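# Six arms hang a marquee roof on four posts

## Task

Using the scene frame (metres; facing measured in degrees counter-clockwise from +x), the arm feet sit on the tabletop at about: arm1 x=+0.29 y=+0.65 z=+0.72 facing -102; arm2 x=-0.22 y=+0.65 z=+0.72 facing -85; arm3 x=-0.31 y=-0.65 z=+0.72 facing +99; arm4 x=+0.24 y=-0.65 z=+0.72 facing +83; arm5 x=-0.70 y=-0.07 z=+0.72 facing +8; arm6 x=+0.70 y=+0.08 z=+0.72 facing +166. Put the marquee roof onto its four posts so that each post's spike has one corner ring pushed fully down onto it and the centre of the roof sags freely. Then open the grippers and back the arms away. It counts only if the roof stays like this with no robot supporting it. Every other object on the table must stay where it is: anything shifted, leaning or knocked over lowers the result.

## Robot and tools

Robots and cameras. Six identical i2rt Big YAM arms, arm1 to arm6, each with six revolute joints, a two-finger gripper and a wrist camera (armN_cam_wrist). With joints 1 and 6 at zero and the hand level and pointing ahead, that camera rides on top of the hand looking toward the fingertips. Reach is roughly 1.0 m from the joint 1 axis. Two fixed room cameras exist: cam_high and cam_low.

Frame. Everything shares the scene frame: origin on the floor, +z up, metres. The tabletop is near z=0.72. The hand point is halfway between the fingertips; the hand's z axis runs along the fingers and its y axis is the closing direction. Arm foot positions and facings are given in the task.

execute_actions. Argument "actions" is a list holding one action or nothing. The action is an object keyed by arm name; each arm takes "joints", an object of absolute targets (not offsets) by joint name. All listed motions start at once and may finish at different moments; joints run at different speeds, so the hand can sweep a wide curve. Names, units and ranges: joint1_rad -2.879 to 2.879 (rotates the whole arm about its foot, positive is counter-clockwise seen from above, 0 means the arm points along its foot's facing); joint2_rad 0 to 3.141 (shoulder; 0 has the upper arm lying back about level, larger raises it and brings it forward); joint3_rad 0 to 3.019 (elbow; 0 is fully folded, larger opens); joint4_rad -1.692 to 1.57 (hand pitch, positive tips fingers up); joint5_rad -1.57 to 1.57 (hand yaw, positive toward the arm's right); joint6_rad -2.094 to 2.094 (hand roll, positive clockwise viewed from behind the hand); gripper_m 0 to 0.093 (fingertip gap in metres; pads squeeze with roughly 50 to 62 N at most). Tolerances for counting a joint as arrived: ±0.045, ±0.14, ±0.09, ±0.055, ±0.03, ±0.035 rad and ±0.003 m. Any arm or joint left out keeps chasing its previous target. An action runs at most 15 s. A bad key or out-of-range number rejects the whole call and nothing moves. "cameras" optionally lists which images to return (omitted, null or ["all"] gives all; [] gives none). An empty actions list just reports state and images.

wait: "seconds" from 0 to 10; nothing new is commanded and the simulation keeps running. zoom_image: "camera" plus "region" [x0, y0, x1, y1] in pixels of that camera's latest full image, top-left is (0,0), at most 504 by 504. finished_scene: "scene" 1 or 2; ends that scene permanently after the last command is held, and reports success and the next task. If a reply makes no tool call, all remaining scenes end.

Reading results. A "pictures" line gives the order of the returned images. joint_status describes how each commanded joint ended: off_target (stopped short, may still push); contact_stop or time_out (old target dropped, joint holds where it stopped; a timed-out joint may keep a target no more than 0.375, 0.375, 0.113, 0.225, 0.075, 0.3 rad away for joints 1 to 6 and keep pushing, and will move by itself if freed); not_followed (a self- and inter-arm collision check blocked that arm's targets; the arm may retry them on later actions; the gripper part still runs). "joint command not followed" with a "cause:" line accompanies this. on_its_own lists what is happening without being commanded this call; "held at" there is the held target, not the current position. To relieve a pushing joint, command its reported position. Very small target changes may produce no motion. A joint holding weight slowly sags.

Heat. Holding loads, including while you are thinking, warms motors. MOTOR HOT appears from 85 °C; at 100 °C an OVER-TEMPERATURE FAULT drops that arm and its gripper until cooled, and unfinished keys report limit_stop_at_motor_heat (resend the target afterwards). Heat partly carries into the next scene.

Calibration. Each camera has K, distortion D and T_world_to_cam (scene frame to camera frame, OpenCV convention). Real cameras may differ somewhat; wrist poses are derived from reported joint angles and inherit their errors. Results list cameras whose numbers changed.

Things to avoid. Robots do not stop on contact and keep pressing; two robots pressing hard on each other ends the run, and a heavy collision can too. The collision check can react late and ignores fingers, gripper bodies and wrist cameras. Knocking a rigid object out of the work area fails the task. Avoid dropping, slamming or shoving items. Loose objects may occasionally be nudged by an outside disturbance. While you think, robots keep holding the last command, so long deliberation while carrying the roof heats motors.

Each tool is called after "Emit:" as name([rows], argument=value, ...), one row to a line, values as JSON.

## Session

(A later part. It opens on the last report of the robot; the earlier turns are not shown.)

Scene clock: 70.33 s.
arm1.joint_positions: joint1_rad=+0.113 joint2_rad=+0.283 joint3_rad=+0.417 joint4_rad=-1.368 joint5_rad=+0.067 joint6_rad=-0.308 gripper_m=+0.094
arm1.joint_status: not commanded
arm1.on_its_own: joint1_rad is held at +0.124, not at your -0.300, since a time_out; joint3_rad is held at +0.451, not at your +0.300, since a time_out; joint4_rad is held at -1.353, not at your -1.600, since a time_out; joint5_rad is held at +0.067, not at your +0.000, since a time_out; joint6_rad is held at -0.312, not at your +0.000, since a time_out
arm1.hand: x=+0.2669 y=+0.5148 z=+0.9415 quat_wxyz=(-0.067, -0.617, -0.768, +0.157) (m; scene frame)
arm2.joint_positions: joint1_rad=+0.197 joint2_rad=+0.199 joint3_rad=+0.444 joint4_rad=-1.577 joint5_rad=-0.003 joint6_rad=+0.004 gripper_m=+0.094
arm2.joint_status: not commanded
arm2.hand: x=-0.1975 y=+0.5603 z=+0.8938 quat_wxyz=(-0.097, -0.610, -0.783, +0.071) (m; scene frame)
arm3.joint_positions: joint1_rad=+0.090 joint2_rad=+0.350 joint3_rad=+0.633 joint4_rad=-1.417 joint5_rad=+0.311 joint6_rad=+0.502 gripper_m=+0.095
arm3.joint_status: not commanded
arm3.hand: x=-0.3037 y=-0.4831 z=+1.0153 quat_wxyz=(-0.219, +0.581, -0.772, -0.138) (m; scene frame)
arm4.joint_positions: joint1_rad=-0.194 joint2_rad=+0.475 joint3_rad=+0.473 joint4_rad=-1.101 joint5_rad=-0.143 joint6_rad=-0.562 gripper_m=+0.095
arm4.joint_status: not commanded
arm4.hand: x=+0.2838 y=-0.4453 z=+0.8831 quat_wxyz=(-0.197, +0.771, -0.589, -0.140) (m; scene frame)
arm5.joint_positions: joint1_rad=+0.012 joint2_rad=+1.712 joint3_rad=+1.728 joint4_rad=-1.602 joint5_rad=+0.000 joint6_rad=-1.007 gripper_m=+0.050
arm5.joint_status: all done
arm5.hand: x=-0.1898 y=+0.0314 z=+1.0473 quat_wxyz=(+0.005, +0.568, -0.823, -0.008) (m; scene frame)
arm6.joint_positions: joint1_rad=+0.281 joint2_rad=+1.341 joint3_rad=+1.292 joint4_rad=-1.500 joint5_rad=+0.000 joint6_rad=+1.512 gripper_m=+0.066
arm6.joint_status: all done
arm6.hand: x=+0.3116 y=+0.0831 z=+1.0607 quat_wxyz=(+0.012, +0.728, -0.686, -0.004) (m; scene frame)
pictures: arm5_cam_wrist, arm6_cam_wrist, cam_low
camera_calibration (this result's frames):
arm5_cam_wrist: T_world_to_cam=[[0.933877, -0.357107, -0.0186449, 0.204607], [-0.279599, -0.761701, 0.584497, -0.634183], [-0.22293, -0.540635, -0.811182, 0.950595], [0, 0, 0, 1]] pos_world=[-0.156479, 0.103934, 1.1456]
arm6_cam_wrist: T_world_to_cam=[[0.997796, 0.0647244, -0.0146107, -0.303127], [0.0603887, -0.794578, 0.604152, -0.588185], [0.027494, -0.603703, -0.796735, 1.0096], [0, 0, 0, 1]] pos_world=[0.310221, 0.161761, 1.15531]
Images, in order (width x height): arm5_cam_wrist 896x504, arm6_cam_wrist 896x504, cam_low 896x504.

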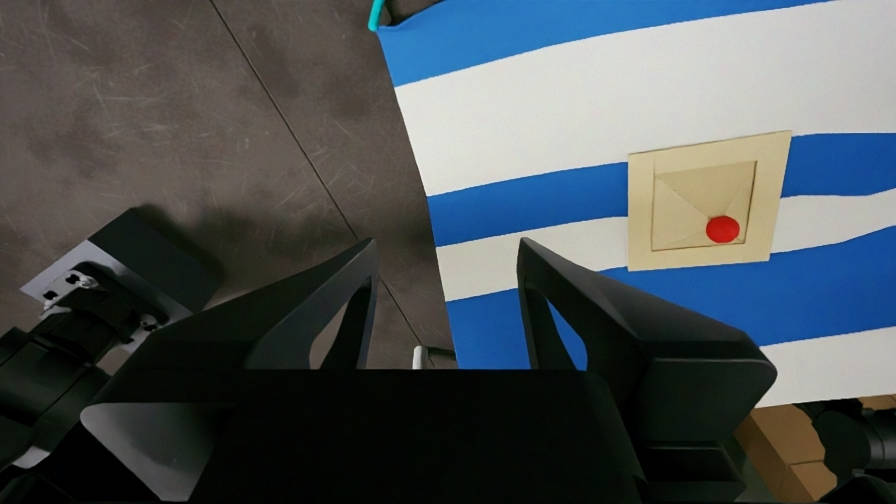

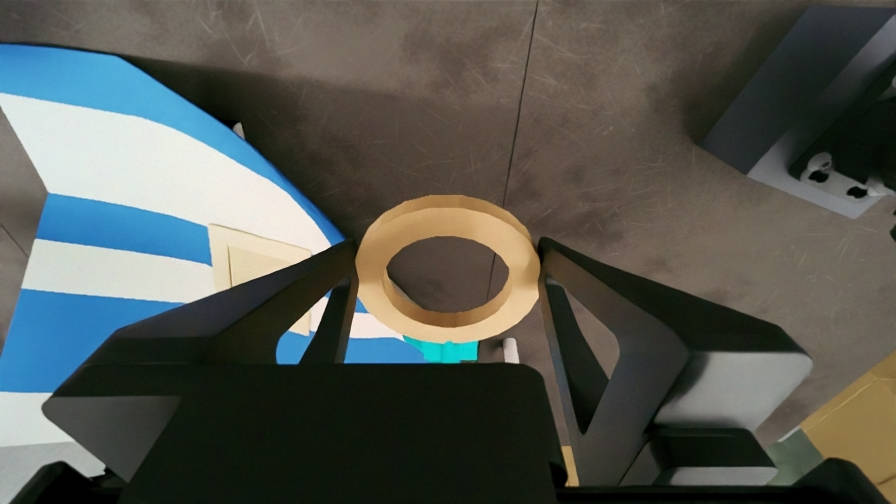

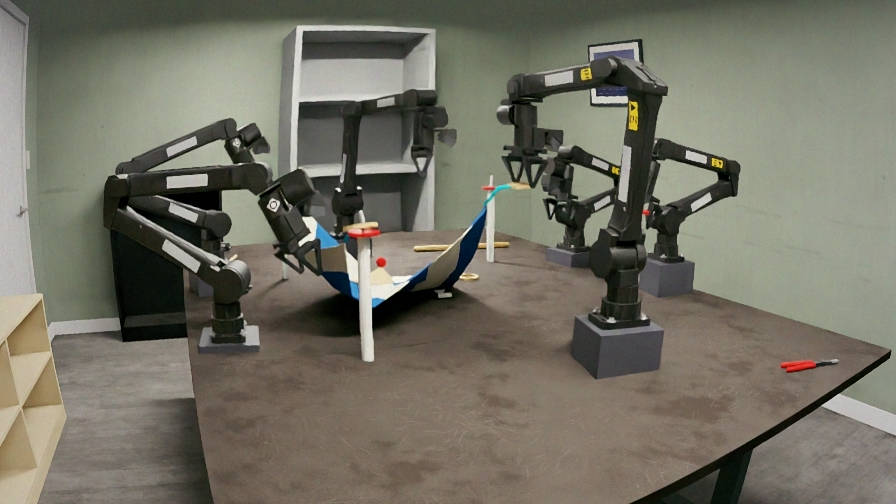

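Emit:
execute_actions([
  {"arm5":{"joints":{"joint1_rad":0.2,"joint2_rad":1.85,"joint3_rad":1.4,"joint4_rad":-1.1,"joint6_rad":-0.7,"gripper_m":0.093}}},
], cameras=["arm5_cam_wrist","cam_high"])

Scene clock: 74.77 s.
arm1.joint_positions: joint1_rad=+0.113 joint2_rad=+0.283 joint3_rad=+0.417 joint4_rad=-1.368 joint5_rad=+0.067 joint6_rad=-0.308 gripper_m=+0.094
arm1.joint_status: not commanded
arm1.on_its_own: joint1_rad is held at +0.124, not at your -0.300, since a time_out; joint3_rad is held at +0.451, not at your +0.300, since a time_out; joint4_rad is held at -1.353, not at your -1.600, since a time_out; joint5_rad is held at +0.067, not at your +0.000, since a time_out; joint6_rad is held at -0.312, not at your +0.000, since a time_out
arm1.hand: x=+0.2669 y=+0.5148 z=+0.9415 quat_wxyz=(-0.067, -0.617, -0.768, +0.157) (m; scene frame)
arm2.joint_positions: joint1_rad=+0.197 joint2_rad=+0.199 joint3_rad=+0.444 joint4_rad=-1.577 joint5_rad=-0.003 joint6_rad=+0.004 gripper_m=+0.094
arm2.joint_status: not commanded
arm2.hand: x=-0.1975 y=+0.5603 z=+0.8938 quat_wxyz=(-0.097, -0.610, -0.783, +0.071) (m; scene frame)
arm3.joint_positions: joint1_rad=+0.090 joint2_rad=+0.350 joint3_rad=+0.633 joint4_rad=-1.417 joint5_rad=+0.311 joint6_rad=+0.502 gripper_m=+0.095
arm3.joint_status: not commanded
arm3.hand: x=-0.3037 y=-0.4831 z=+1.0153 quat_wxyz=(-0.219, +0.581, -0.772, -0.138) (m; scene frame)
arm4.joint_positions: joint1_rad=-0.194 joint2_rad=+0.475 joint3_rad=+0.473 joint4_rad=-1.101 joint5_rad=-0.143 joint6_rad=-0.562 gripper_m=+0.095
arm4.joint_status: not commanded
arm4.hand: x=+0.2838 y=-0.4453 z=+0.8831 quat_wxyz=(-0.197, +0.771, -0.589, -0.140) (m; scene frame)
arm5.joint_positions: joint1_rad=+0.206 joint2_rad=+1.872 joint3_rad=+1.379 joint4_rad=-1.109 joint5_rad=+0.000 joint6_rad=-0.709 gripper_m=+0.093
arm5.joint_status: all done
arm5.hand: x=-0.2130 y=+0.1329 z=+0.8379 quat_wxyz=(+0.013, +0.525, -0.851, -0.007) (m; scene frame)
arm6.joint_positions: joint1_rad=+0.281 joint2_rad=+1.341 joint3_rad=+1.292 joint4_rad=-1.500 joint5_rad=+0.000 joint6_rad=+1.512 gripper_m=+0.066
arm6.joint_status: not commanded
arm6.hand: x=+0.3116 y=+0.0831 z=+1.0607 quat_wxyz=(+0.012, +0.728, -0.686, -0.004) (m; scene frame)
pictures: arm5_cam_wrist, cam_high
camera_calibration (this result's frames):
arm5_cam_wrist: T_world_to_cam=[[0.891648, -0.451945, -0.0266433, 0.269003], [-0.348324, -0.722426, 0.597303, -0.471523], [-0.289196, -0.523304, -0.801573, 0.805906], [0, 0, 0, 1]] pos_world=[-0.171034, 0.202668, 0.934802]
Images, in order (width x height): arm5_cam_wrist 896x504, cam_high 896x504.

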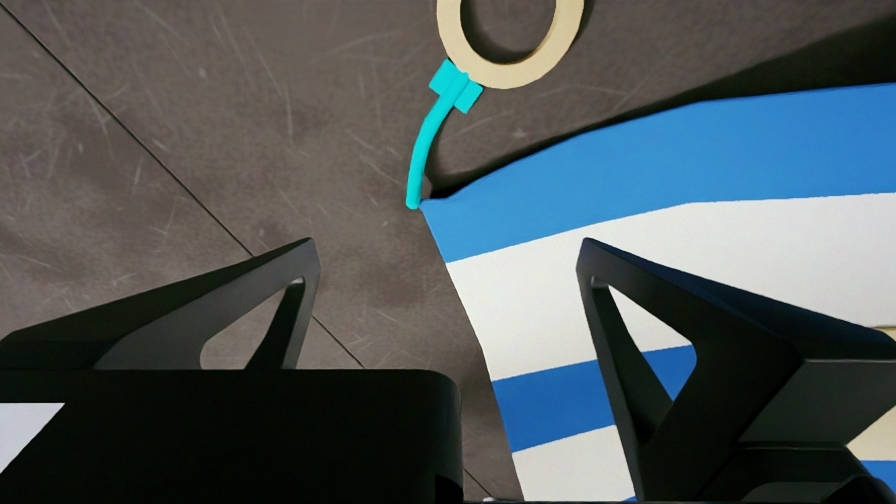

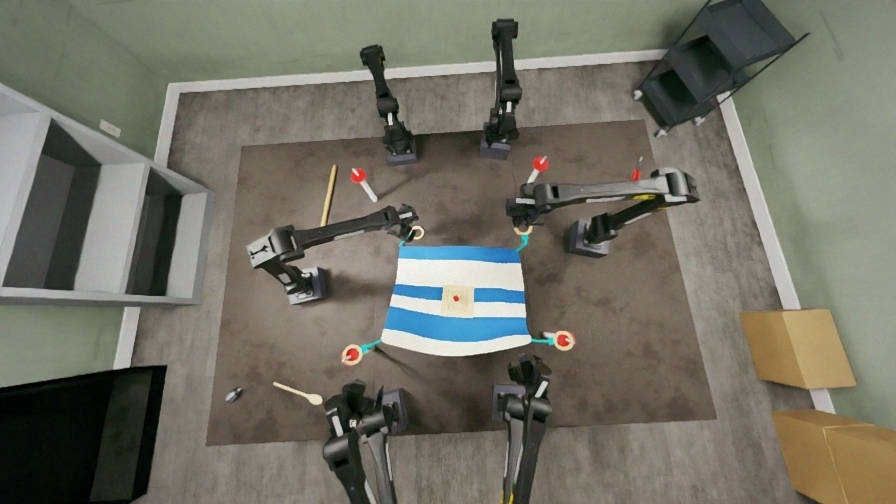

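Emit:
execute_actions([
  {"arm5":{"joints":{"joint1_rad":0.245,"joint2_rad":2.11,"joint3_rad":1.555,"joint4_rad":-0.96,"joint6_rad":-0.45}}},
], cameras=["arm5_cam_wrist"])

Scene clock: 81.60 s.
arm1.joint_positions: joint1_rad=+0.113 joint2_rad=+0.283 joint3_rad=+0.417 joint4_rad=-1.368 joint5_rad=+0.067 joint6_rad=-0.308 gripper_m=+0.094
arm1.joint_status: not commanded
arm1.on_its_own: joint1_rad is held at +0.124, not at your -0.300, since a time_out; joint3_rad is held at +0.451, not at your +0.300, since a time_out; joint4_rad is held at -1.353, not at your -1.600, since a time_out; joint5_rad is held at +0.067, not at your +0.000, since a time_out; joint6_rad is held at -0.312, not at your +0.000, since a time_out
arm1.hand: x=+0.2669 y=+0.5148 z=+0.9415 quat_wxyz=(-0.067, -0.617, -0.768, +0.157) (m; scene frame)
arm2.joint_positions: joint1_rad=+0.197 joint2_rad=+0.199 joint3_rad=+0.444 joint4_rad=-1.577 joint5_rad=-0.003 joint6_rad=+0.004 gripper_m=+0.094
arm2.joint_status: not commanded
arm2.hand: x=-0.1975 y=+0.5603 z=+0.8938 quat_wxyz=(-0.097, -0.610, -0.783, +0.071) (m; scene frame)
arm3.joint_positions: joint1_rad=+0.090 joint2_rad=+0.350 joint3_rad=+0.633 joint4_rad=-1.417 joint5_rad=+0.311 joint6_rad=+0.502 gripper_m=+0.095
arm3.joint_status: not commanded
arm3.hand: x=-0.3037 y=-0.4831 z=+1.0153 quat_wxyz=(-0.219, +0.581, -0.772, -0.138) (m; scene frame)
arm4.joint_positions: joint1_rad=-0.194 joint2_rad=+0.475 joint3_rad=+0.473 joint4_rad=-1.101 joint5_rad=-0.143 joint6_rad=-0.562 gripper_m=+0.095
arm4.joint_status: not commanded
arm4.hand: x=+0.2838 y=-0.4453 z=+0.8831 quat_wxyz=(-0.197, +0.771, -0.589, -0.140) (m; scene frame)
arm5.joint_positions: joint1_rad=+0.242 joint2_rad=+2.121 joint3_rad=+1.534 joint4_rad=-0.962 joint5_rad=+0.000 joint6_rad=-0.459 gripper_m=+0.093
arm5.joint_status: all done
arm5.hand: x=-0.1542 y=+0.1819 z=+0.7531 quat_wxyz=(-0.012, +0.431, -0.902, -0.005) (m; scene frame)
arm6.joint_positions: joint1_rad=+0.281 joint2_rad=+1.341 joint3_rad=+1.292 joint4_rad=-1.500 joint5_rad=+0.000 joint6_rad=+1.512 gripper_m=+0.066
arm6.joint_status: not commanded
arm6.hand: x=+0.3116 y=+0.0831 z=+1.0607 quat_wxyz=(+0.012, +0.728, -0.686, -0.004) (m; scene frame)
pictures: arm5_cam_wrist
camera_calibration (this result's frames):
arm5_cam_wrist: T_world_to_cam=[[0.775532, -0.631307, 0.00147466, 0.229946], [-0.522184, -0.640163, 0.563485, -0.381254], [-0.354788, -0.437771, -0.826125, 0.773407], [0, 0, 0, 1]] pos_world=[-0.103019, 0.239677, 0.853422]
Images, in order (width x height): arm5_cam_wrist 896x504.

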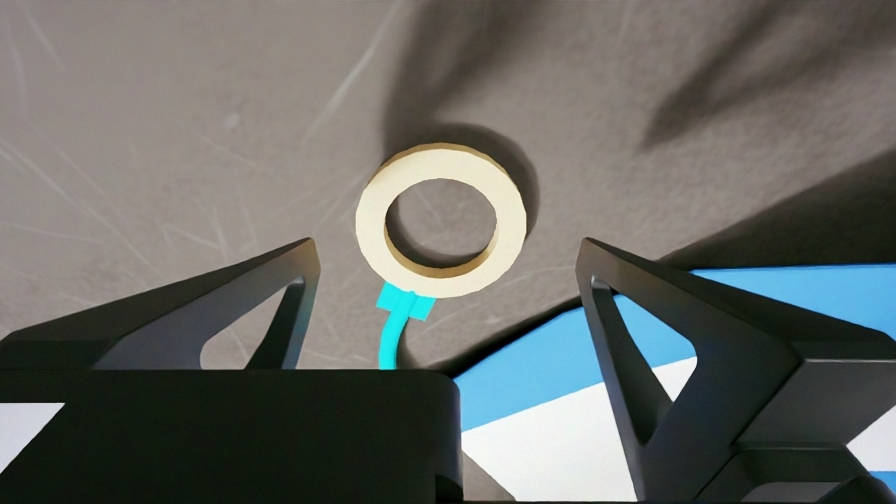

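Emit:
execute_actions([
  {"arm5":{"joints":{"joint2_rad":2.18,"joint4_rad":-0.925}}},
], cameras=["arm5_cam_wrist"])

Emit:
execute_actions([
  {"arm5":{"joints":{"gripper_m":0.05}}},
], cameras=["arm5_cam_wrist"])

Scene clock: 85.47 s.
arm1.joint_positions: joint1_rad=+0.113 joint2_rad=+0.283 joint3_rad=+0.417 joint4_rad=-1.368 joint5_rad=+0.067 joint6_rad=-0.308 gripper_m=+0.094
arm1.joint_status: not commanded
arm1.on_its_own: joint1_rad is held at +0.124, not at your -0.300, since a time_out; joint3_rad is held at +0.451, not at your +0.300, since a time_out; joint4_rad is held at -1.353, not at your -1.600, since a time_out; joint5_rad is held at +0.067, not at your +0.000, since a time_out; joint6_rad is held at -0.312, not at your +0.000, since a time_out
arm1.hand: x=+0.2669 y=+0.5148 z=+0.9415 quat_wxyz=(-0.067, -0.617, -0.768, +0.157) (m; scene frame)
arm2.joint_positions: joint1_rad=+0.197 joint2_rad=+0.199 joint3_rad=+0.444 joint4_rad=-1.577 joint5_rad=-0.003 joint6_rad=+0.004 gripper_m=+0.094
arm2.joint_status: not commanded
arm2.hand: x=-0.1975 y=+0.5603 z=+0.8938 quat_wxyz=(-0.097, -0.610, -0.783, +0.071) (m; scene frame)
arm3.joint_positions: joint1_rad=+0.090 joint2_rad=+0.350 joint3_rad=+0.633 joint4_rad=-1.417 joint5_rad=+0.311 joint6_rad=+0.502 gripper_m=+0.095
arm3.joint_status: not commanded
arm3.hand: x=-0.3037 y=-0.4831 z=+1.0153 quat_wxyz=(-0.219, +0.581, -0.772, -0.138) (m; scene frame)
arm4.joint_positions: joint1_rad=-0.194 joint2_rad=+0.475 joint3_rad=+0.473 joint4_rad=-1.101 joint5_rad=-0.143 joint6_rad=-0.562 gripper_m=+0.095
arm4.joint_status: not commanded
arm4.hand: x=+0.2838 y=-0.4453 z=+0.8831 quat_wxyz=(-0.197, +0.771, -0.589, -0.140) (m; scene frame)
arm5.joint_positions: joint1_rad=+0.242 joint2_rad=+2.168 joint3_rad=+1.534 joint4_rad=-0.934 joint5_rad=+0.000 joint6_rad=-0.458 gripper_m=+0.093
arm5.joint_status: all done
arm5.hand: x=-0.1558 y=+0.1815 z=+0.7262 quat_wxyz=(-0.003, +0.431, -0.902, -0.005) (m; scene frame)
arm6.joint_positions: joint1_rad=+0.281 joint2_rad=+1.341 joint3_rad=+1.292 joint4_rad=-1.500 joint5_rad=+0.000 joint6_rad=+1.512 gripper_m=+0.066
arm6.joint_status: not commanded
arm6.hand: x=+0.3116 y=+0.0831 z=+1.0607 quat_wxyz=(+0.012, +0.728, -0.686, -0.004) (m; scene frame)
pictures: arm5_cam_wrist
camera_calibration (this result's frames):
arm5_cam_wrist: T_world_to_cam=[[0.77513, -0.631765, -0.00674954, 0.236947], [-0.512857, -0.635406, 0.577266, -0.376647], [-0.368986, -0.443995, -0.816528, 0.742432], [0, 0, 0, 1]] pos_world=[-0.102884, 0.240007, 0.825242]
Images, in order (width x height): arm5_cam_wrist 896x504.

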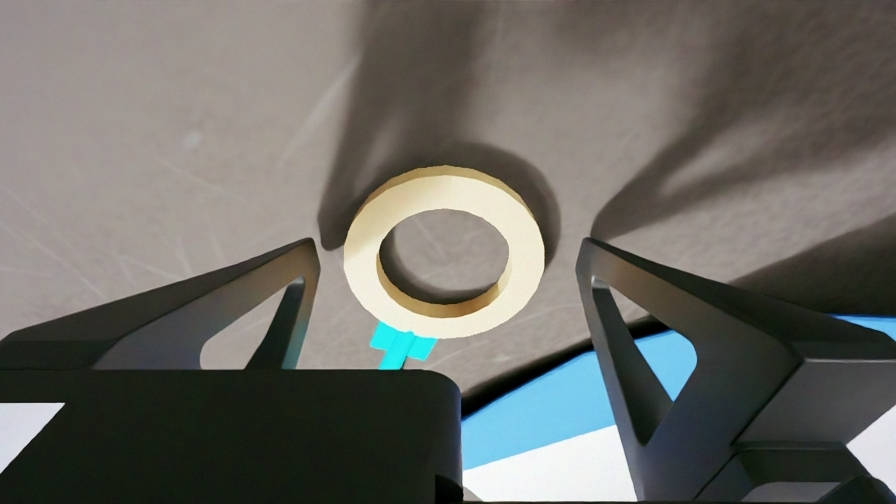

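Scene clock: 86.03 s.
arm1.joint_positions: joint1_rad=+0.113 joint2_rad=+0.283 joint3_rad=+0.417 joint4_rad=-1.368 joint5_rad=+0.067 joint6_rad=-0.308 gripper_m=+0.094
arm1.joint_status: not commanded
arm1.on_its_own: joint1_rad is held at +0.124, not at your -0.300, since a time_out; joint3_rad is held at +0.451, not at your +0.300, since a time_out; joint4_rad is held at -1.353, not at your -1.600, since a time_out; joint5_rad is held at +0.067, not at your +0.000, since a time_out; joint6_rad is held at -0.312, not at your +0.000, since a time_out
arm1.hand: x=+0.2669 y=+0.5148 z=+0.9415 quat_wxyz=(-0.067, -0.617, -0.768, +0.157) (m; scene frame)
arm2.joint_positions: joint1_rad=+0.197 joint2_rad=+0.199 joint3_rad=+0.444 joint4_rad=-1.577 joint5_rad=-0.003 joint6_rad=+0.004 gripper_m=+0.094
arm2.joint_status: not commanded
arm2.hand: x=-0.1975 y=+0.5603 z=+0.8938 quat_wxyz=(-0.097, -0.610, -0.783, +0.071) (m; scene frame)
arm3.joint_positions: joint1_rad=+0.090 joint2_rad=+0.350 joint3_rad=+0.633 joint4_rad=-1.417 joint5_rad=+0.311 joint6_rad=+0.502 gripper_m=+0.095
arm3.joint_status: not commanded
arm3.hand: x=-0.3037 y=-0.4831 z=+1.0153 quat_wxyz=(-0.219, +0.581, -0.772, -0.138) (m; scene frame)
arm4.joint_positions: joint1_rad=-0.194 joint2_rad=+0.475 joint3_rad=+0.473 joint4_rad=-1.101 joint5_rad=-0.143 joint6_rad=-0.562 gripper_m=+0.095
arm4.joint_status: not commanded
arm4.hand: x=+0.2838 y=-0.4453 z=+0.8831 quat_wxyz=(-0.197, +0.771, -0.589, -0.140) (m; scene frame)
arm5.joint_positions: joint1_rad=+0.242 joint2_rad=+2.168 joint3_rad=+1.534 joint4_rad=-0.934 joint5_rad=+0.000 joint6_rad=-0.458 gripper_m=+0.066
arm5.joint_status: gripper_m off_target (ended at +0.066, target +0.050)
arm5.hand: x=-0.1557 y=+0.1815 z=+0.7262 quat_wxyz=(-0.003, +0.431, -0.902, -0.005) (m; scene frame)
arm6.joint_positions: joint1_rad=+0.281 joint2_rad=+1.341 joint3_rad=+1.292 joint4_rad=-1.500 joint5_rad=+0.000 joint6_rad=+1.512 gripper_m=+0.066
arm6.joint_status: not commanded
arm6.hand: x=+0.3116 y=+0.0831 z=+1.0607 quat_wxyz=(+0.012, +0.728, -0.686, -0.004) (m; scene frame)
pictures: arm5_cam_wrist
camera_calibration (this result's frames):
arm5_cam_wrist: T_world_to_cam=[[0.77513, -0.631767, -0.00658209, 0.236784], [-0.51306, -0.635496, 0.576987, -0.376391], [-0.368705, -0.443863, -0.816727, 0.742646], [0, 0, 0, 1]] pos_world=[-0.102833, 0.24003, 0.82527]
Images, in order (width x height): arm5_cam_wrist 896x504.

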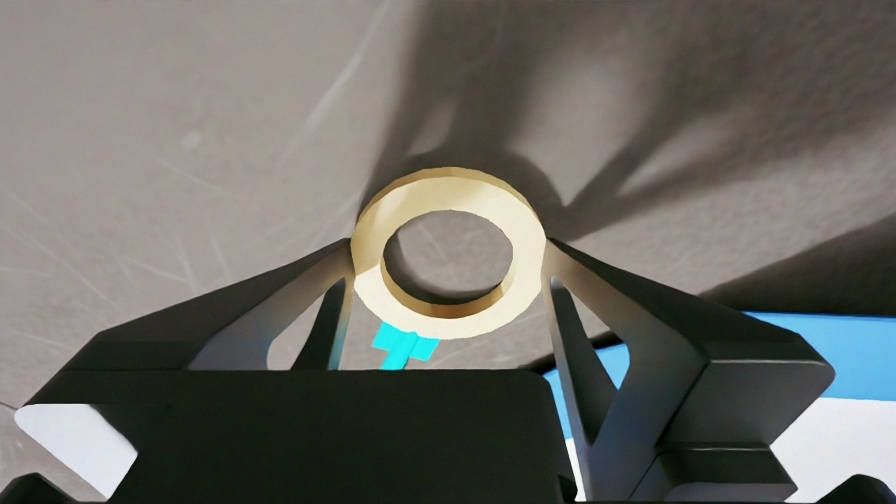

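Emit:
execute_actions([
  {"arm5":{"joints":{"joint2_rad":1.75,"joint3_rad":1.86,"joint4_rad":-1.65,"joint6_rad":-1.8}}},
], cameras=[])

Emit:
execute_actions([
  {"arm5":{"joints":{"joint1_rad":0.62}},"arm6":{"joints":{"joint1_rad":-0.4}}},
], cameras=["arm5_cam_wrist","arm6_cam_wrist","cam_low"])

Scene clock: 93.37 s.
arm1.joint_positions: joint1_rad=+0.113 joint2_rad=+0.283 joint3_rad=+0.417 joint4_rad=-1.368 joint5_rad=+0.067 joint6_rad=-0.308 gripper_m=+0.094
arm1.joint_status: not commanded
arm1.on_its_own: joint1_rad is held at +0.124, not at your -0.300, since a time_out; joint3_rad is held at +0.451, not at your +0.300, since a time_out; joint4_rad is held at -1.353, not at your -1.600, since a time_out; joint5_rad is held at +0.067, not at your +0.000, since a time_out; joint6_rad is held at -0.312, not at your +0.000, since a time_out
arm1.hand: x=+0.2669 y=+0.5148 z=+0.9415 quat_wxyz=(-0.067, -0.617, -0.768, +0.157) (m; scene frame)
arm2.joint_positions: joint1_rad=+0.197 joint2_rad=+0.199 joint3_rad=+0.444 joint4_rad=-1.577 joint5_rad=-0.003 joint6_rad=+0.004 gripper_m=+0.094
arm2.joint_status: not commanded
arm2.hand: x=-0.1975 y=+0.5603 z=+0.8938 quat_wxyz=(-0.097, -0.610, -0.783, +0.071) (m; scene frame)
arm3.joint_positions: joint1_rad=+0.090 joint2_rad=+0.350 joint3_rad=+0.633 joint4_rad=-1.417 joint5_rad=+0.311 joint6_rad=+0.502 gripper_m=+0.095
arm3.joint_status: not commanded
arm3.hand: x=-0.3037 y=-0.4831 z=+1.0153 quat_wxyz=(-0.219, +0.581, -0.772, -0.138) (m; scene frame)
arm4.joint_positions: joint1_rad=-0.194 joint2_rad=+0.475 joint3_rad=+0.473 joint4_rad=-1.101 joint5_rad=-0.143 joint6_rad=-0.562 gripper_m=+0.095
arm4.joint_status: not commanded
arm4.hand: x=+0.2838 y=-0.4453 z=+0.8831 quat_wxyz=(-0.197, +0.771, -0.589, -0.140) (m; scene frame)
arm5.joint_positions: joint1_rad=+0.242 joint2_rad=+1.761 joint3_rad=+1.846 joint4_rad=-1.642 joint5_rad=+0.000 joint6_rad=-1.791 gripper_m=+0.066
arm5.joint_status: all done
arm5.hand: x=-0.2053 y=+0.1546 z=+1.0686 quat_wxyz=(-0.010, +0.897, -0.443, +0.001) (m; scene frame)
arm6.joint_positions: joint1_rad=+0.281 joint2_rad=+1.341 joint3_rad=+1.292 joint4_rad=-1.502 joint5_rad=+0.000 joint6_rad=+1.512 gripper_m=+0.066
arm6.joint_status: not commanded
arm6.hand: x=+0.3120 y=+0.0831 z=+1.0607 quat_wxyz=(+0.012, +0.728, -0.686, -0.003) (m; scene frame)
pictures: none
No camera images: the call's "cameras" was empty. Leave "cameras" out to get every camera's image.

Scene clock: 94.70 s.
arm1.joint_positions: joint1_rad=+0.113 joint2_rad=+0.283 joint3_rad=+0.417 joint4_rad=-1.368 joint5_rad=+0.067 joint6_rad=-0.308 gripper_m=+0.094
arm1.joint_status: not commanded
arm1.on_its_own: joint1_rad is held at +0.124, not at your -0.300, since a time_out; joint3_rad is held at +0.451, not at your +0.300, since a time_out; joint4_rad is held at -1.353, not at your -1.600, since a time_out; joint5_rad is held at +0.067, not at your +0.000, since a time_out; joint6_rad is held at -0.312, not at your +0.000, since a time_out
arm1.hand: x=+0.2669 y=+0.5148 z=+0.9415 quat_wxyz=(-0.067, -0.617, -0.768, +0.157) (m; scene frame)
arm2.joint_positions: joint1_rad=+0.197 joint2_rad=+0.199 joint3_rad=+0.444 joint4_rad=-1.577 joint5_rad=-0.003 joint6_rad=+0.004 gripper_m=+0.094
arm2.joint_status: not commanded
arm2.hand: x=-0.1975 y=+0.5603 z=+0.8938 quat_wxyz=(-0.097, -0.610, -0.783, +0.071) (m; scene frame)
arm3.joint_positions: joint1_rad=+0.090 joint2_rad=+0.350 joint3_rad=+0.633 joint4_rad=-1.417 joint5_rad=+0.311 joint6_rad=+0.502 gripper_m=+0.095
arm3.joint_status: not commanded
arm3.hand: x=-0.3037 y=-0.4831 z=+1.0153 quat_wxyz=(-0.219, +0.581, -0.772, -0.138) (m; scene frame)
arm4.joint_positions: joint1_rad=-0.194 joint2_rad=+0.475 joint3_rad=+0.473 joint4_rad=-1.101 joint5_rad=-0.143 joint6_rad=-0.562 gripper_m=+0.095
arm4.joint_status: not commanded
arm4.hand: x=+0.2838 y=-0.4453 z=+0.8831 quat_wxyz=(-0.197, +0.771, -0.589, -0.140) (m; scene frame)
arm5.joint_positions: joint1_rad=+0.622 joint2_rad=+1.761 joint3_rad=+1.846 joint4_rad=-1.642 joint5_rad=+0.001 joint6_rad=-1.791 gripper_m=+0.066
arm5.joint_status: all done
arm5.hand: x=-0.3249 y=+0.3215 z=+1.0706 quat_wxyz=(-0.011, +0.964, -0.266, +0.001) (m; scene frame)
arm6.joint_positions: joint1_rad=-0.399 joint2_rad=+1.341 joint3_rad=+1.292 joint4_rad=-1.502 joint5_rad=-0.002 joint6_rad=+1.512 gripper_m=+0.066
arm6.joint_status: all done
arm6.hand: x=+0.3980 y=+0.3267 z=+1.0577 quat_wxyz=(+0.008, +0.458, -0.889, -0.004) (m; scene frame)
pictures: arm5_cam_wrist, arm6_cam_wrist, cam_low
camera_calibration (this result's frames):
arm5_cam_wrist: T_world_to_cam=[[0.515355, 0.856714, 0.021222, -0.134091], [0.690064, -0.429536, 0.582503, -0.254195], [0.508154, -0.285551, -0.812551, 1.25321], [0, 0, 0, 1]] pos_world=[-0.392308, 0.363546, 1.16921]
arm6_cam_wrist: T_world_to_cam=[[0.817027, -0.576574, -0.00538845, -0.133464], [-0.456883, -0.653065, 0.603957, -0.238157], [-0.351744, -0.490987, -0.796999, 1.26634], [0, 0, 0, 1]] pos_world=[0.445662, 0.389273, 1.15239]
Images, in order (width x height): arm5_cam_wrist 896x504, arm6_cam_wrist 896x504, cam_low 896x504.

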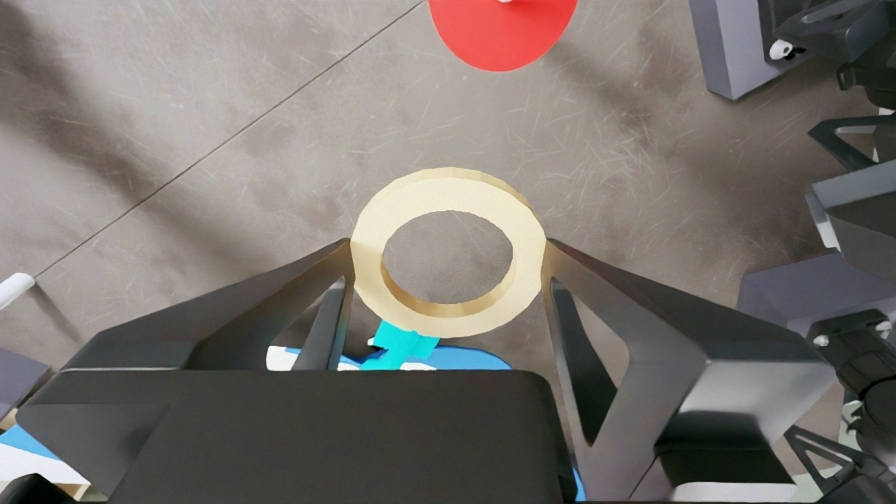

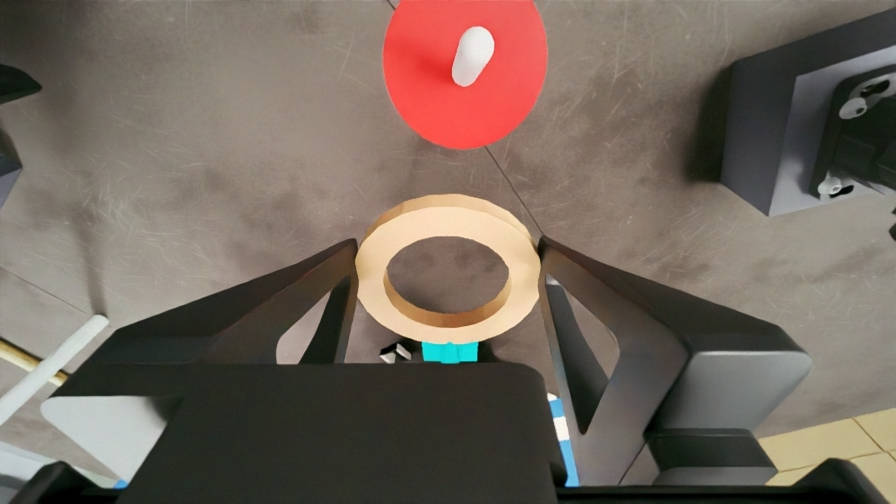

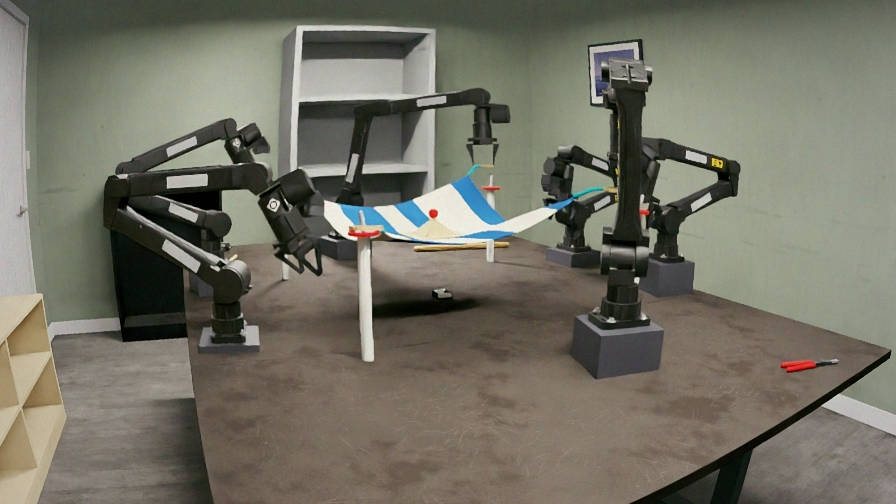

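Emit:
execute_actions([
  {"arm6":{"joints":{"joint3_rad":1.37,"joint4_rad":-1.57}},"arm5":{"joints":{"joint1_rad":0.765,"joint4_rad":-1.58}}},
], cameras=[])

Emit:
execute_actions([
  {"arm6":{"joints":{"joint1_rad":-0.537}}},
], cameras=["arm5_cam_wrist","arm6_cam_wrist"])

Scene clock: 102.17 s.
arm1.joint_positions: joint1_rad=+0.113 joint2_rad=+0.283 joint3_rad=+0.417 joint4_rad=-1.368 joint5_rad=+0.067 joint6_rad=-0.308 gripper_m=+0.094
arm1.joint_status: not commanded
arm1.on_its_own: joint1_rad is held at +0.124, not at your -0.300, since a time_out; joint3_rad is held at +0.451, not at your +0.300, since a time_out; joint4_rad is held at -1.353, not at your -1.600, since a time_out; joint5_rad is held at +0.067, not at your +0.000, since a time_out; joint6_rad is held at -0.312, not at your +0.000, since a time_out
arm1.hand: x=+0.2669 y=+0.5148 z=+0.9415 quat_wxyz=(-0.067, -0.617, -0.768, +0.157) (m; scene frame)
arm2.joint_positions: joint1_rad=+0.197 joint2_rad=+0.199 joint3_rad=+0.444 joint4_rad=-1.577 joint5_rad=-0.003 joint6_rad=+0.004 gripper_m=+0.094
arm2.joint_status: not commanded
arm2.hand: x=-0.1975 y=+0.5603 z=+0.8938 quat_wxyz=(-0.097, -0.610, -0.783, +0.071) (m; scene frame)
arm3.joint_positions: joint1_rad=+0.090 joint2_rad=+0.350 joint3_rad=+0.633 joint4_rad=-1.417 joint5_rad=+0.311 joint6_rad=+0.502 gripper_m=+0.095
arm3.joint_status: not commanded
arm3.hand: x=-0.3037 y=-0.4831 z=+1.0153 quat_wxyz=(-0.219, +0.581, -0.772, -0.138) (m; scene frame)
arm4.joint_positions: joint1_rad=-0.194 joint2_rad=+0.475 joint3_rad=+0.473 joint4_rad=-1.101 joint5_rad=-0.143 joint6_rad=-0.562 gripper_m=+0.095
arm4.joint_status: not commanded
arm4.hand: x=+0.2838 y=-0.4453 z=+0.8831 quat_wxyz=(-0.197, +0.771, -0.589, -0.140) (m; scene frame)
arm5.joint_positions: joint1_rad=+0.757 joint2_rad=+1.761 joint3_rad=+1.846 joint4_rad=-1.592 joint5_rad=+0.007 joint6_rad=-1.791 gripper_m=+0.066
arm5.joint_status: all done
arm5.hand: x=-0.3736 y=+0.3778 z=+1.0718 quat_wxyz=(-0.033, +0.979, -0.200, +0.014) (m; scene frame)
arm6.joint_positions: joint1_rad=-0.399 joint2_rad=+1.341 joint3_rad=+1.313 joint4_rad=-1.561 joint5_rad=-0.002 joint6_rad=+1.512 gripper_m=+0.066
arm6.joint_status: all done
arm6.hand: x=+0.4051 y=+0.3211 z=+1.0658 quat_wxyz=(+0.000, +0.458, -0.889, +0.014) (m; scene frame)
pictures: none
No camera images: the call's "cameras" was empty. Leave "cameras" out to get every camera's image.

Scene clock: 103.10 s.
arm1.joint_positions: joint1_rad=+0.113 joint2_rad=+0.283 joint3_rad=+0.417 joint4_rad=-1.368 joint5_rad=+0.067 joint6_rad=-0.308 gripper_m=+0.094
arm1.joint_status: not commanded
arm1.on_its_own: joint1_rad is held at +0.124, not at your -0.300, since a time_out; joint3_rad is held at +0.451, not at your +0.300, since a time_out; joint4_rad is held at -1.353, not at your -1.600, since a time_out; joint5_rad is held at +0.067, not at your +0.000, since a time_out; joint6_rad is held at -0.312, not at your +0.000, since a time_out
arm1.hand: x=+0.2669 y=+0.5148 z=+0.9415 quat_wxyz=(-0.067, -0.617, -0.768, +0.157) (m; scene frame)
arm2.joint_positions: joint1_rad=+0.197 joint2_rad=+0.199 joint3_rad=+0.444 joint4_rad=-1.577 joint5_rad=-0.003 joint6_rad=+0.004 gripper_m=+0.094
arm2.joint_status: not commanded
arm2.hand: x=-0.1975 y=+0.5603 z=+0.8938 quat_wxyz=(-0.097, -0.610, -0.783, +0.071) (m; scene frame)
arm3.joint_positions: joint1_rad=+0.090 joint2_rad=+0.350 joint3_rad=+0.633 joint4_rad=-1.417 joint5_rad=+0.311 joint6_rad=+0.502 gripper_m=+0.095
arm3.joint_status: not commanded
arm3.hand: x=-0.3037 y=-0.4831 z=+1.0153 quat_wxyz=(-0.219, +0.581, -0.772, -0.138) (m; scene frame)
arm4.joint_positions: joint1_rad=-0.194 joint2_rad=+0.475 joint3_rad=+0.473 joint4_rad=-1.101 joint5_rad=-0.143 joint6_rad=-0.562 gripper_m=+0.095
arm4.joint_status: not commanded
arm4.hand: x=+0.2838 y=-0.4453 z=+0.8831 quat_wxyz=(-0.197, +0.771, -0.589, -0.140) (m; scene frame)
arm5.joint_positions: joint1_rad=+0.757 joint2_rad=+1.761 joint3_rad=+1.846 joint4_rad=-1.592 joint5_rad=+0.007 joint6_rad=-1.791 gripper_m=+0.066
arm5.joint_status: not commanded
arm5.hand: x=-0.3736 y=+0.3778 z=+1.0718 quat_wxyz=(-0.033, +0.979, -0.200, +0.014) (m; scene frame)
arm6.joint_positions: joint1_rad=-0.534 joint2_rad=+1.341 joint3_rad=+1.313 joint4_rad=-1.561 joint5_rad=-0.007 joint6_rad=+1.512 gripper_m=+0.066
arm6.joint_status: all done
arm6.hand: x=+0.4391 y=+0.3580 z=+1.0653 quat_wxyz=(+0.003, +0.397, -0.918, +0.015) (m; scene frame)
pictures: arm5_cam_wrist, arm6_cam_wrist
camera_calibration (this result's frames):
arm5_cam_wrist: T_world_to_cam=[[0.393999, 0.916476, 0.0695419, -0.276978], [0.720549, -0.354967, 0.595658, -0.227977], [0.570591, -0.18458, -0.800222, 1.26693], [0, 0, 0, 1]] pos_world=[-0.449502, 0.406769, 1.16888]
arm6_cam_wrist: T_world_to_cam=[[0.731844, -0.680642, 0.0336258, -0.115866], [-0.554985, -0.566647, 0.609018, -0.196762], [-0.395469, -0.464368, -0.792443, 1.30707], [0, 0, 0, 1]] pos_world=[0.492503, 0.416606, 1.15951]
Images, in order (width x height): arm5_cam_wrist 896x504, arm6_cam_wrist 896x504.

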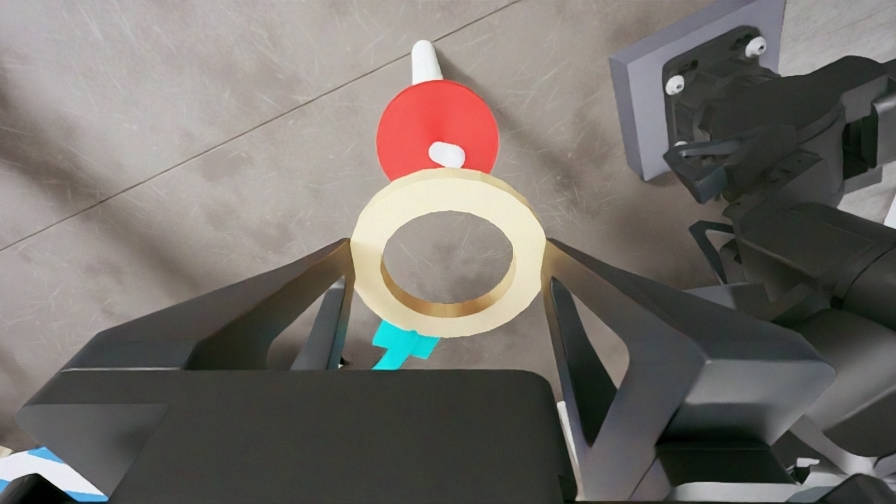

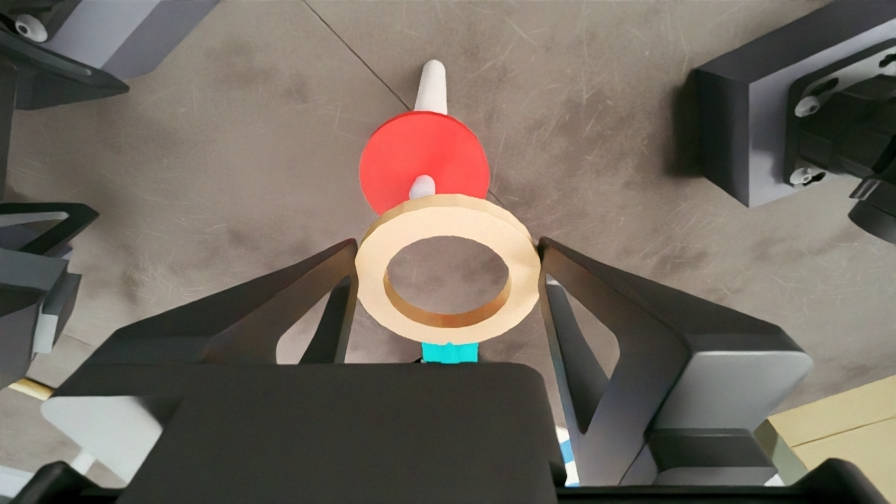

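Emit:
execute_actions([
  {"arm6":{"joints":{"joint1_rad":-0.575,"joint4_rad":-1.5}},"arm5":{"joints":{"joint1_rad":0.80,"joint3_rad":1.8,"joint4_rad":-1.52}}},
], cameras=["arm5_cam_wrist","arm6_cam_wrist"])

Scene clock: 106.67 s.
arm1.joint_positions: joint1_rad=+0.113 joint2_rad=+0.283 joint3_rad=+0.417 joint4_rad=-1.368 joint5_rad=+0.067 joint6_rad=-0.308 gripper_m=+0.094
arm1.joint_status: not commanded
arm1.on_its_own: joint1_rad is held at +0.124, not at your -0.300, since a time_out; joint3_rad is held at +0.451, not at your +0.300, since a time_out; joint4_rad is held at -1.353, not at your -1.600, since a time_out; joint5_rad is held at +0.067, not at your +0.000, since a time_out; joint6_rad is held at -0.312, not at your +0.000, since a time_out
arm1.hand: x=+0.2669 y=+0.5148 z=+0.9415 quat_wxyz=(-0.067, -0.617, -0.768, +0.157) (m; scene frame)
arm2.joint_positions: joint1_rad=+0.197 joint2_rad=+0.199 joint3_rad=+0.444 joint4_rad=-1.577 joint5_rad=-0.003 joint6_rad=+0.004 gripper_m=+0.094
arm2.joint_status: not commanded
arm2.hand: x=-0.1975 y=+0.5603 z=+0.8938 quat_wxyz=(-0.097, -0.610, -0.783, +0.071) (m; scene frame)
arm3.joint_positions: joint1_rad=+0.090 joint2_rad=+0.350 joint3_rad=+0.633 joint4_rad=-1.417 joint5_rad=+0.311 joint6_rad=+0.502 gripper_m=+0.095
arm3.joint_status: not commanded
arm3.hand: x=-0.3037 y=-0.4831 z=+1.0153 quat_wxyz=(-0.219, +0.581, -0.772, -0.138) (m; scene frame)
arm4.joint_positions: joint1_rad=-0.194 joint2_rad=+0.475 joint3_rad=+0.473 joint4_rad=-1.101 joint5_rad=-0.143 joint6_rad=-0.562 gripper_m=+0.095
arm4.joint_status: not commanded
arm4.hand: x=+0.2838 y=-0.4453 z=+0.8831 quat_wxyz=(-0.197, +0.771, -0.589, -0.140) (m; scene frame)
arm5.joint_positions: joint1_rad=+0.777 joint2_rad=+1.760 joint3_rad=+1.791 joint4_rad=-1.535 joint5_rad=+0.007 joint6_rad=-1.791 gripper_m=+0.066
arm5.joint_status: all done
arm5.hand: x=-0.3818 y=+0.3856 z=+1.0513 quat_wxyz=(-0.034, +0.981, -0.190, +0.015) (m; scene frame)
arm6.joint_positions: joint1_rad=-0.561 joint2_rad=+1.341 joint3_rad=+1.313 joint4_rad=-1.511 joint5_rad=-0.010 joint6_rad=+1.512 gripper_m=+0.066
arm6.joint_status: all done
arm6.hand: x=+0.4382 y=+0.3738 z=+1.0652 quat_wxyz=(+0.012, +0.384, -0.923, -0.008) (m; scene frame)
pictures: arm5_cam_wrist, arm6_cam_wrist
camera_calibration (this result's frames):
arm5_cam_wrist: T_world_to_cam=[[0.37564, 0.923944, 0.0722586, -0.292196], [0.72641, -0.341954, 0.596151, -0.210374], [0.57552, -0.171449, -0.799614, 1.25283], [0, 0, 0, 1]] pos_world=[-0.458452, 0.412832, 1.14831]
arm6_cam_wrist: T_world_to_cam=[[0.713158, -0.700825, -0.0157834, -0.0360997], [-0.549206, -0.572579, 0.608708, -0.188277], [-0.435635, -0.425437, -0.793237, 1.31782], [0, 0, 0, 1]] pos_world=[0.496432, 0.427547, 1.15938]
Images, in order (width x height): arm5_cam_wrist 896x504, arm6_cam_wrist 896x504.

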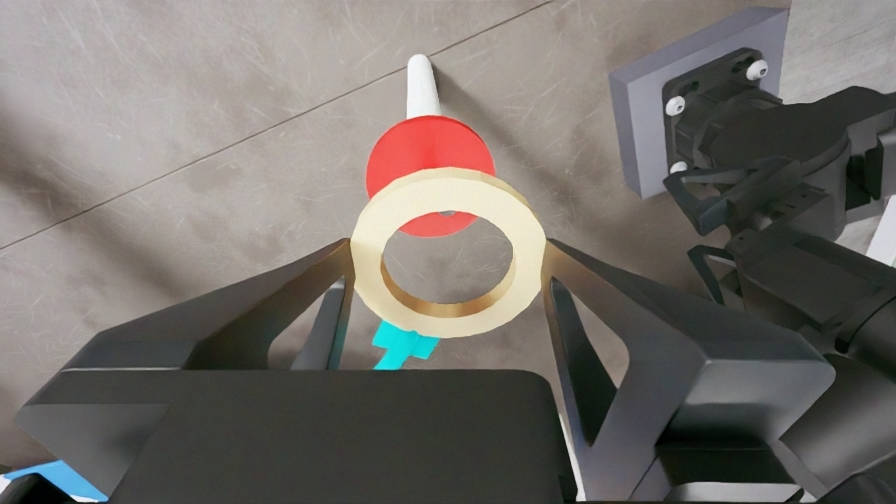

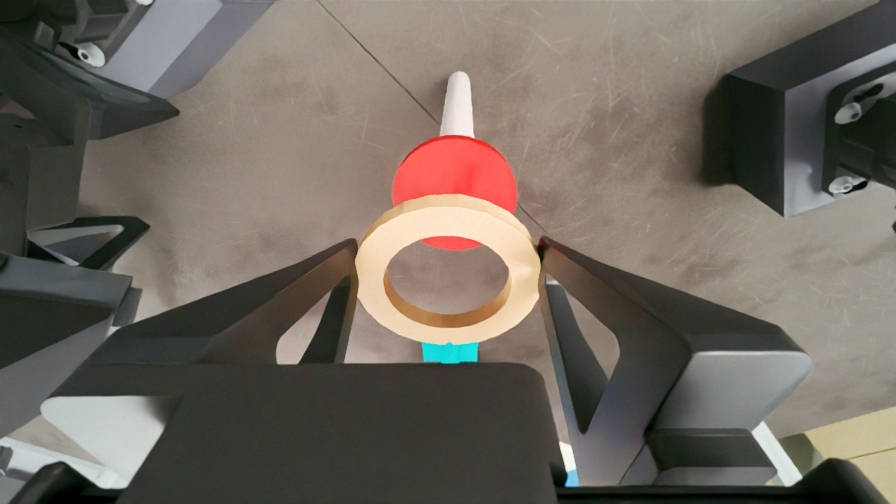

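Emit:
execute_actions([
  {"arm6":{"joints":{"joint3_rad":1.19,"joint4_rad":-1.37}},"arm5":{"joints":{"joint3_rad":1.68,"joint4_rad":-1.42}}},
], cameras=["arm5_cam_wrist","arm6_cam_wrist"])

Scene clock: 109.83 s.
arm1.joint_positions: joint1_rad=+0.113 joint2_rad=+0.283 joint3_rad=+0.417 joint4_rad=-1.368 joint5_rad=+0.067 joint6_rad=-0.308 gripper_m=+0.094
arm1.joint_status: not commanded
arm1.on_its_own: joint1_rad is held at +0.124, not at your -0.300, since a time_out; joint3_rad is held at +0.451, not at your +0.300, since a time_out; joint4_rad is held at -1.353, not at your -1.600, since a time_out; joint5_rad is held at +0.067, not at your +0.000, since a time_out; joint6_rad is held at -0.312, not at your +0.000, since a time_out
arm1.hand: x=+0.2669 y=+0.5148 z=+0.9415 quat_wxyz=(-0.067, -0.617, -0.768, +0.157) (m; scene frame)
arm2.joint_positions: joint1_rad=+0.197 joint2_rad=+0.199 joint3_rad=+0.444 joint4_rad=-1.577 joint5_rad=-0.003 joint6_rad=+0.004 gripper_m=+0.094
arm2.joint_status: not commanded
arm2.hand: x=-0.1975 y=+0.5603 z=+0.8938 quat_wxyz=(-0.097, -0.610, -0.783, +0.071) (m; scene frame)
arm3.joint_positions: joint1_rad=+0.090 joint2_rad=+0.350 joint3_rad=+0.633 joint4_rad=-1.417 joint5_rad=+0.311 joint6_rad=+0.502 gripper_m=+0.095
arm3.joint_status: not commanded
arm3.hand: x=-0.3037 y=-0.4831 z=+1.0153 quat_wxyz=(-0.219, +0.581, -0.772, -0.138) (m; scene frame)
arm4.joint_positions: joint1_rad=-0.194 joint2_rad=+0.475 joint3_rad=+0.473 joint4_rad=-1.101 joint5_rad=-0.143 joint6_rad=-0.562 gripper_m=+0.095
arm4.joint_status: not commanded
arm4.hand: x=+0.2838 y=-0.4453 z=+0.8831 quat_wxyz=(-0.197, +0.771, -0.589, -0.140) (m; scene frame)
arm5.joint_positions: joint1_rad=+0.777 joint2_rad=+1.758 joint3_rad=+1.667 joint4_rad=-1.434 joint5_rad=+0.007 joint6_rad=-1.791 gripper_m=+0.066
arm5.joint_status: all done
arm5.hand: x=-0.3859 y=+0.3803 z=+1.0050 quat_wxyz=(-0.025, +0.981, -0.190, +0.011) (m; scene frame)
arm6.joint_positions: joint1_rad=-0.561 joint2_rad=+1.341 joint3_rad=+1.178 joint4_rad=-1.381 joint5_rad=-0.010 joint6_rad=+1.511 gripper_m=+0.066
arm6.joint_status: all done
arm6.hand: x=+0.4421 y=+0.3687 z=+1.0139 quat_wxyz=(+0.012, +0.385, -0.923, -0.006) (m; scene frame)
pictures: arm5_cam_wrist, arm6_cam_wrist
camera_calibration (this result's frames):
arm5_cam_wrist: T_world_to_cam=[[0.376205, 0.925024, 0.0529253, -0.263138], [0.733153, -0.332125, 0.593447, -0.180035], [0.56653, -0.184455, -0.803131, 1.22227], [0, 0, 0, 1]] pos_world=[-0.461468, 0.40907, 1.10241]
arm6_cam_wrist: T_world_to_cam=[[0.71349, -0.700569, -0.0116272, -0.0476892], [-0.550496, -0.57076, 0.609251, -0.158484], [-0.433459, -0.428294, -0.792892, 1.27641], [0, 0, 0, 1]] pos_world=[0.500055, 0.422815, 1.10806]
Images, in order (width x height): arm5_cam_wrist 896x504, arm6_cam_wrist 896x504.

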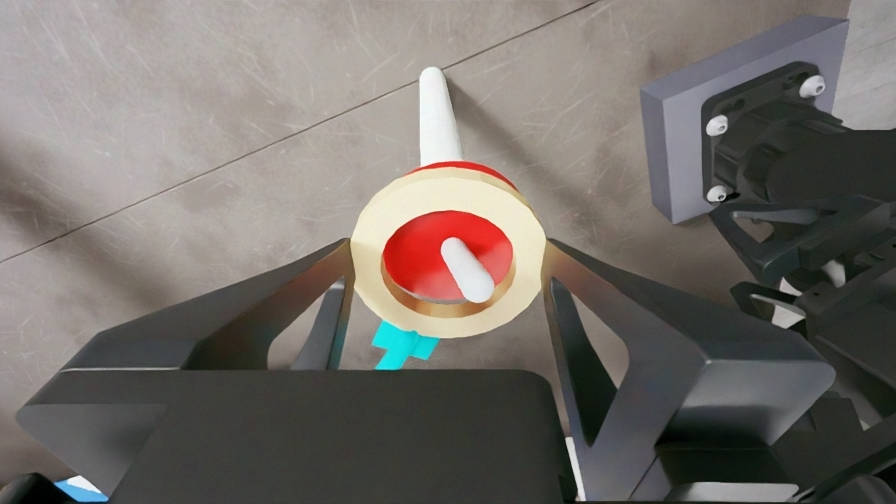

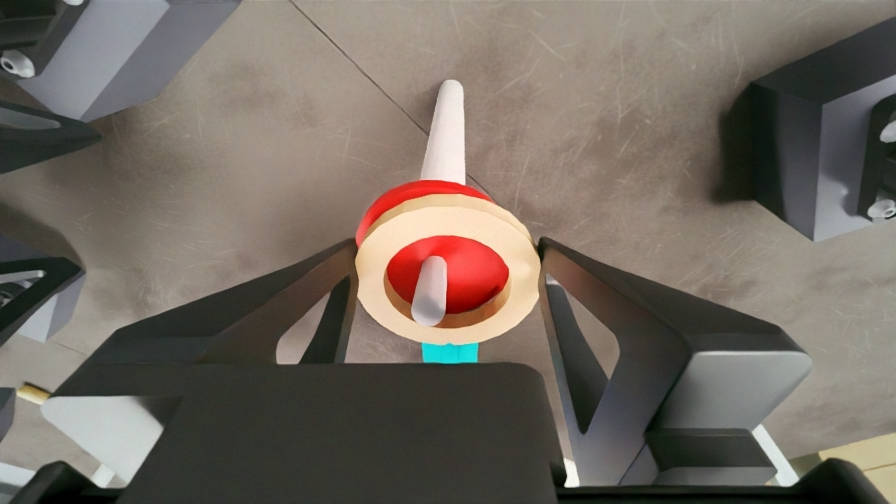

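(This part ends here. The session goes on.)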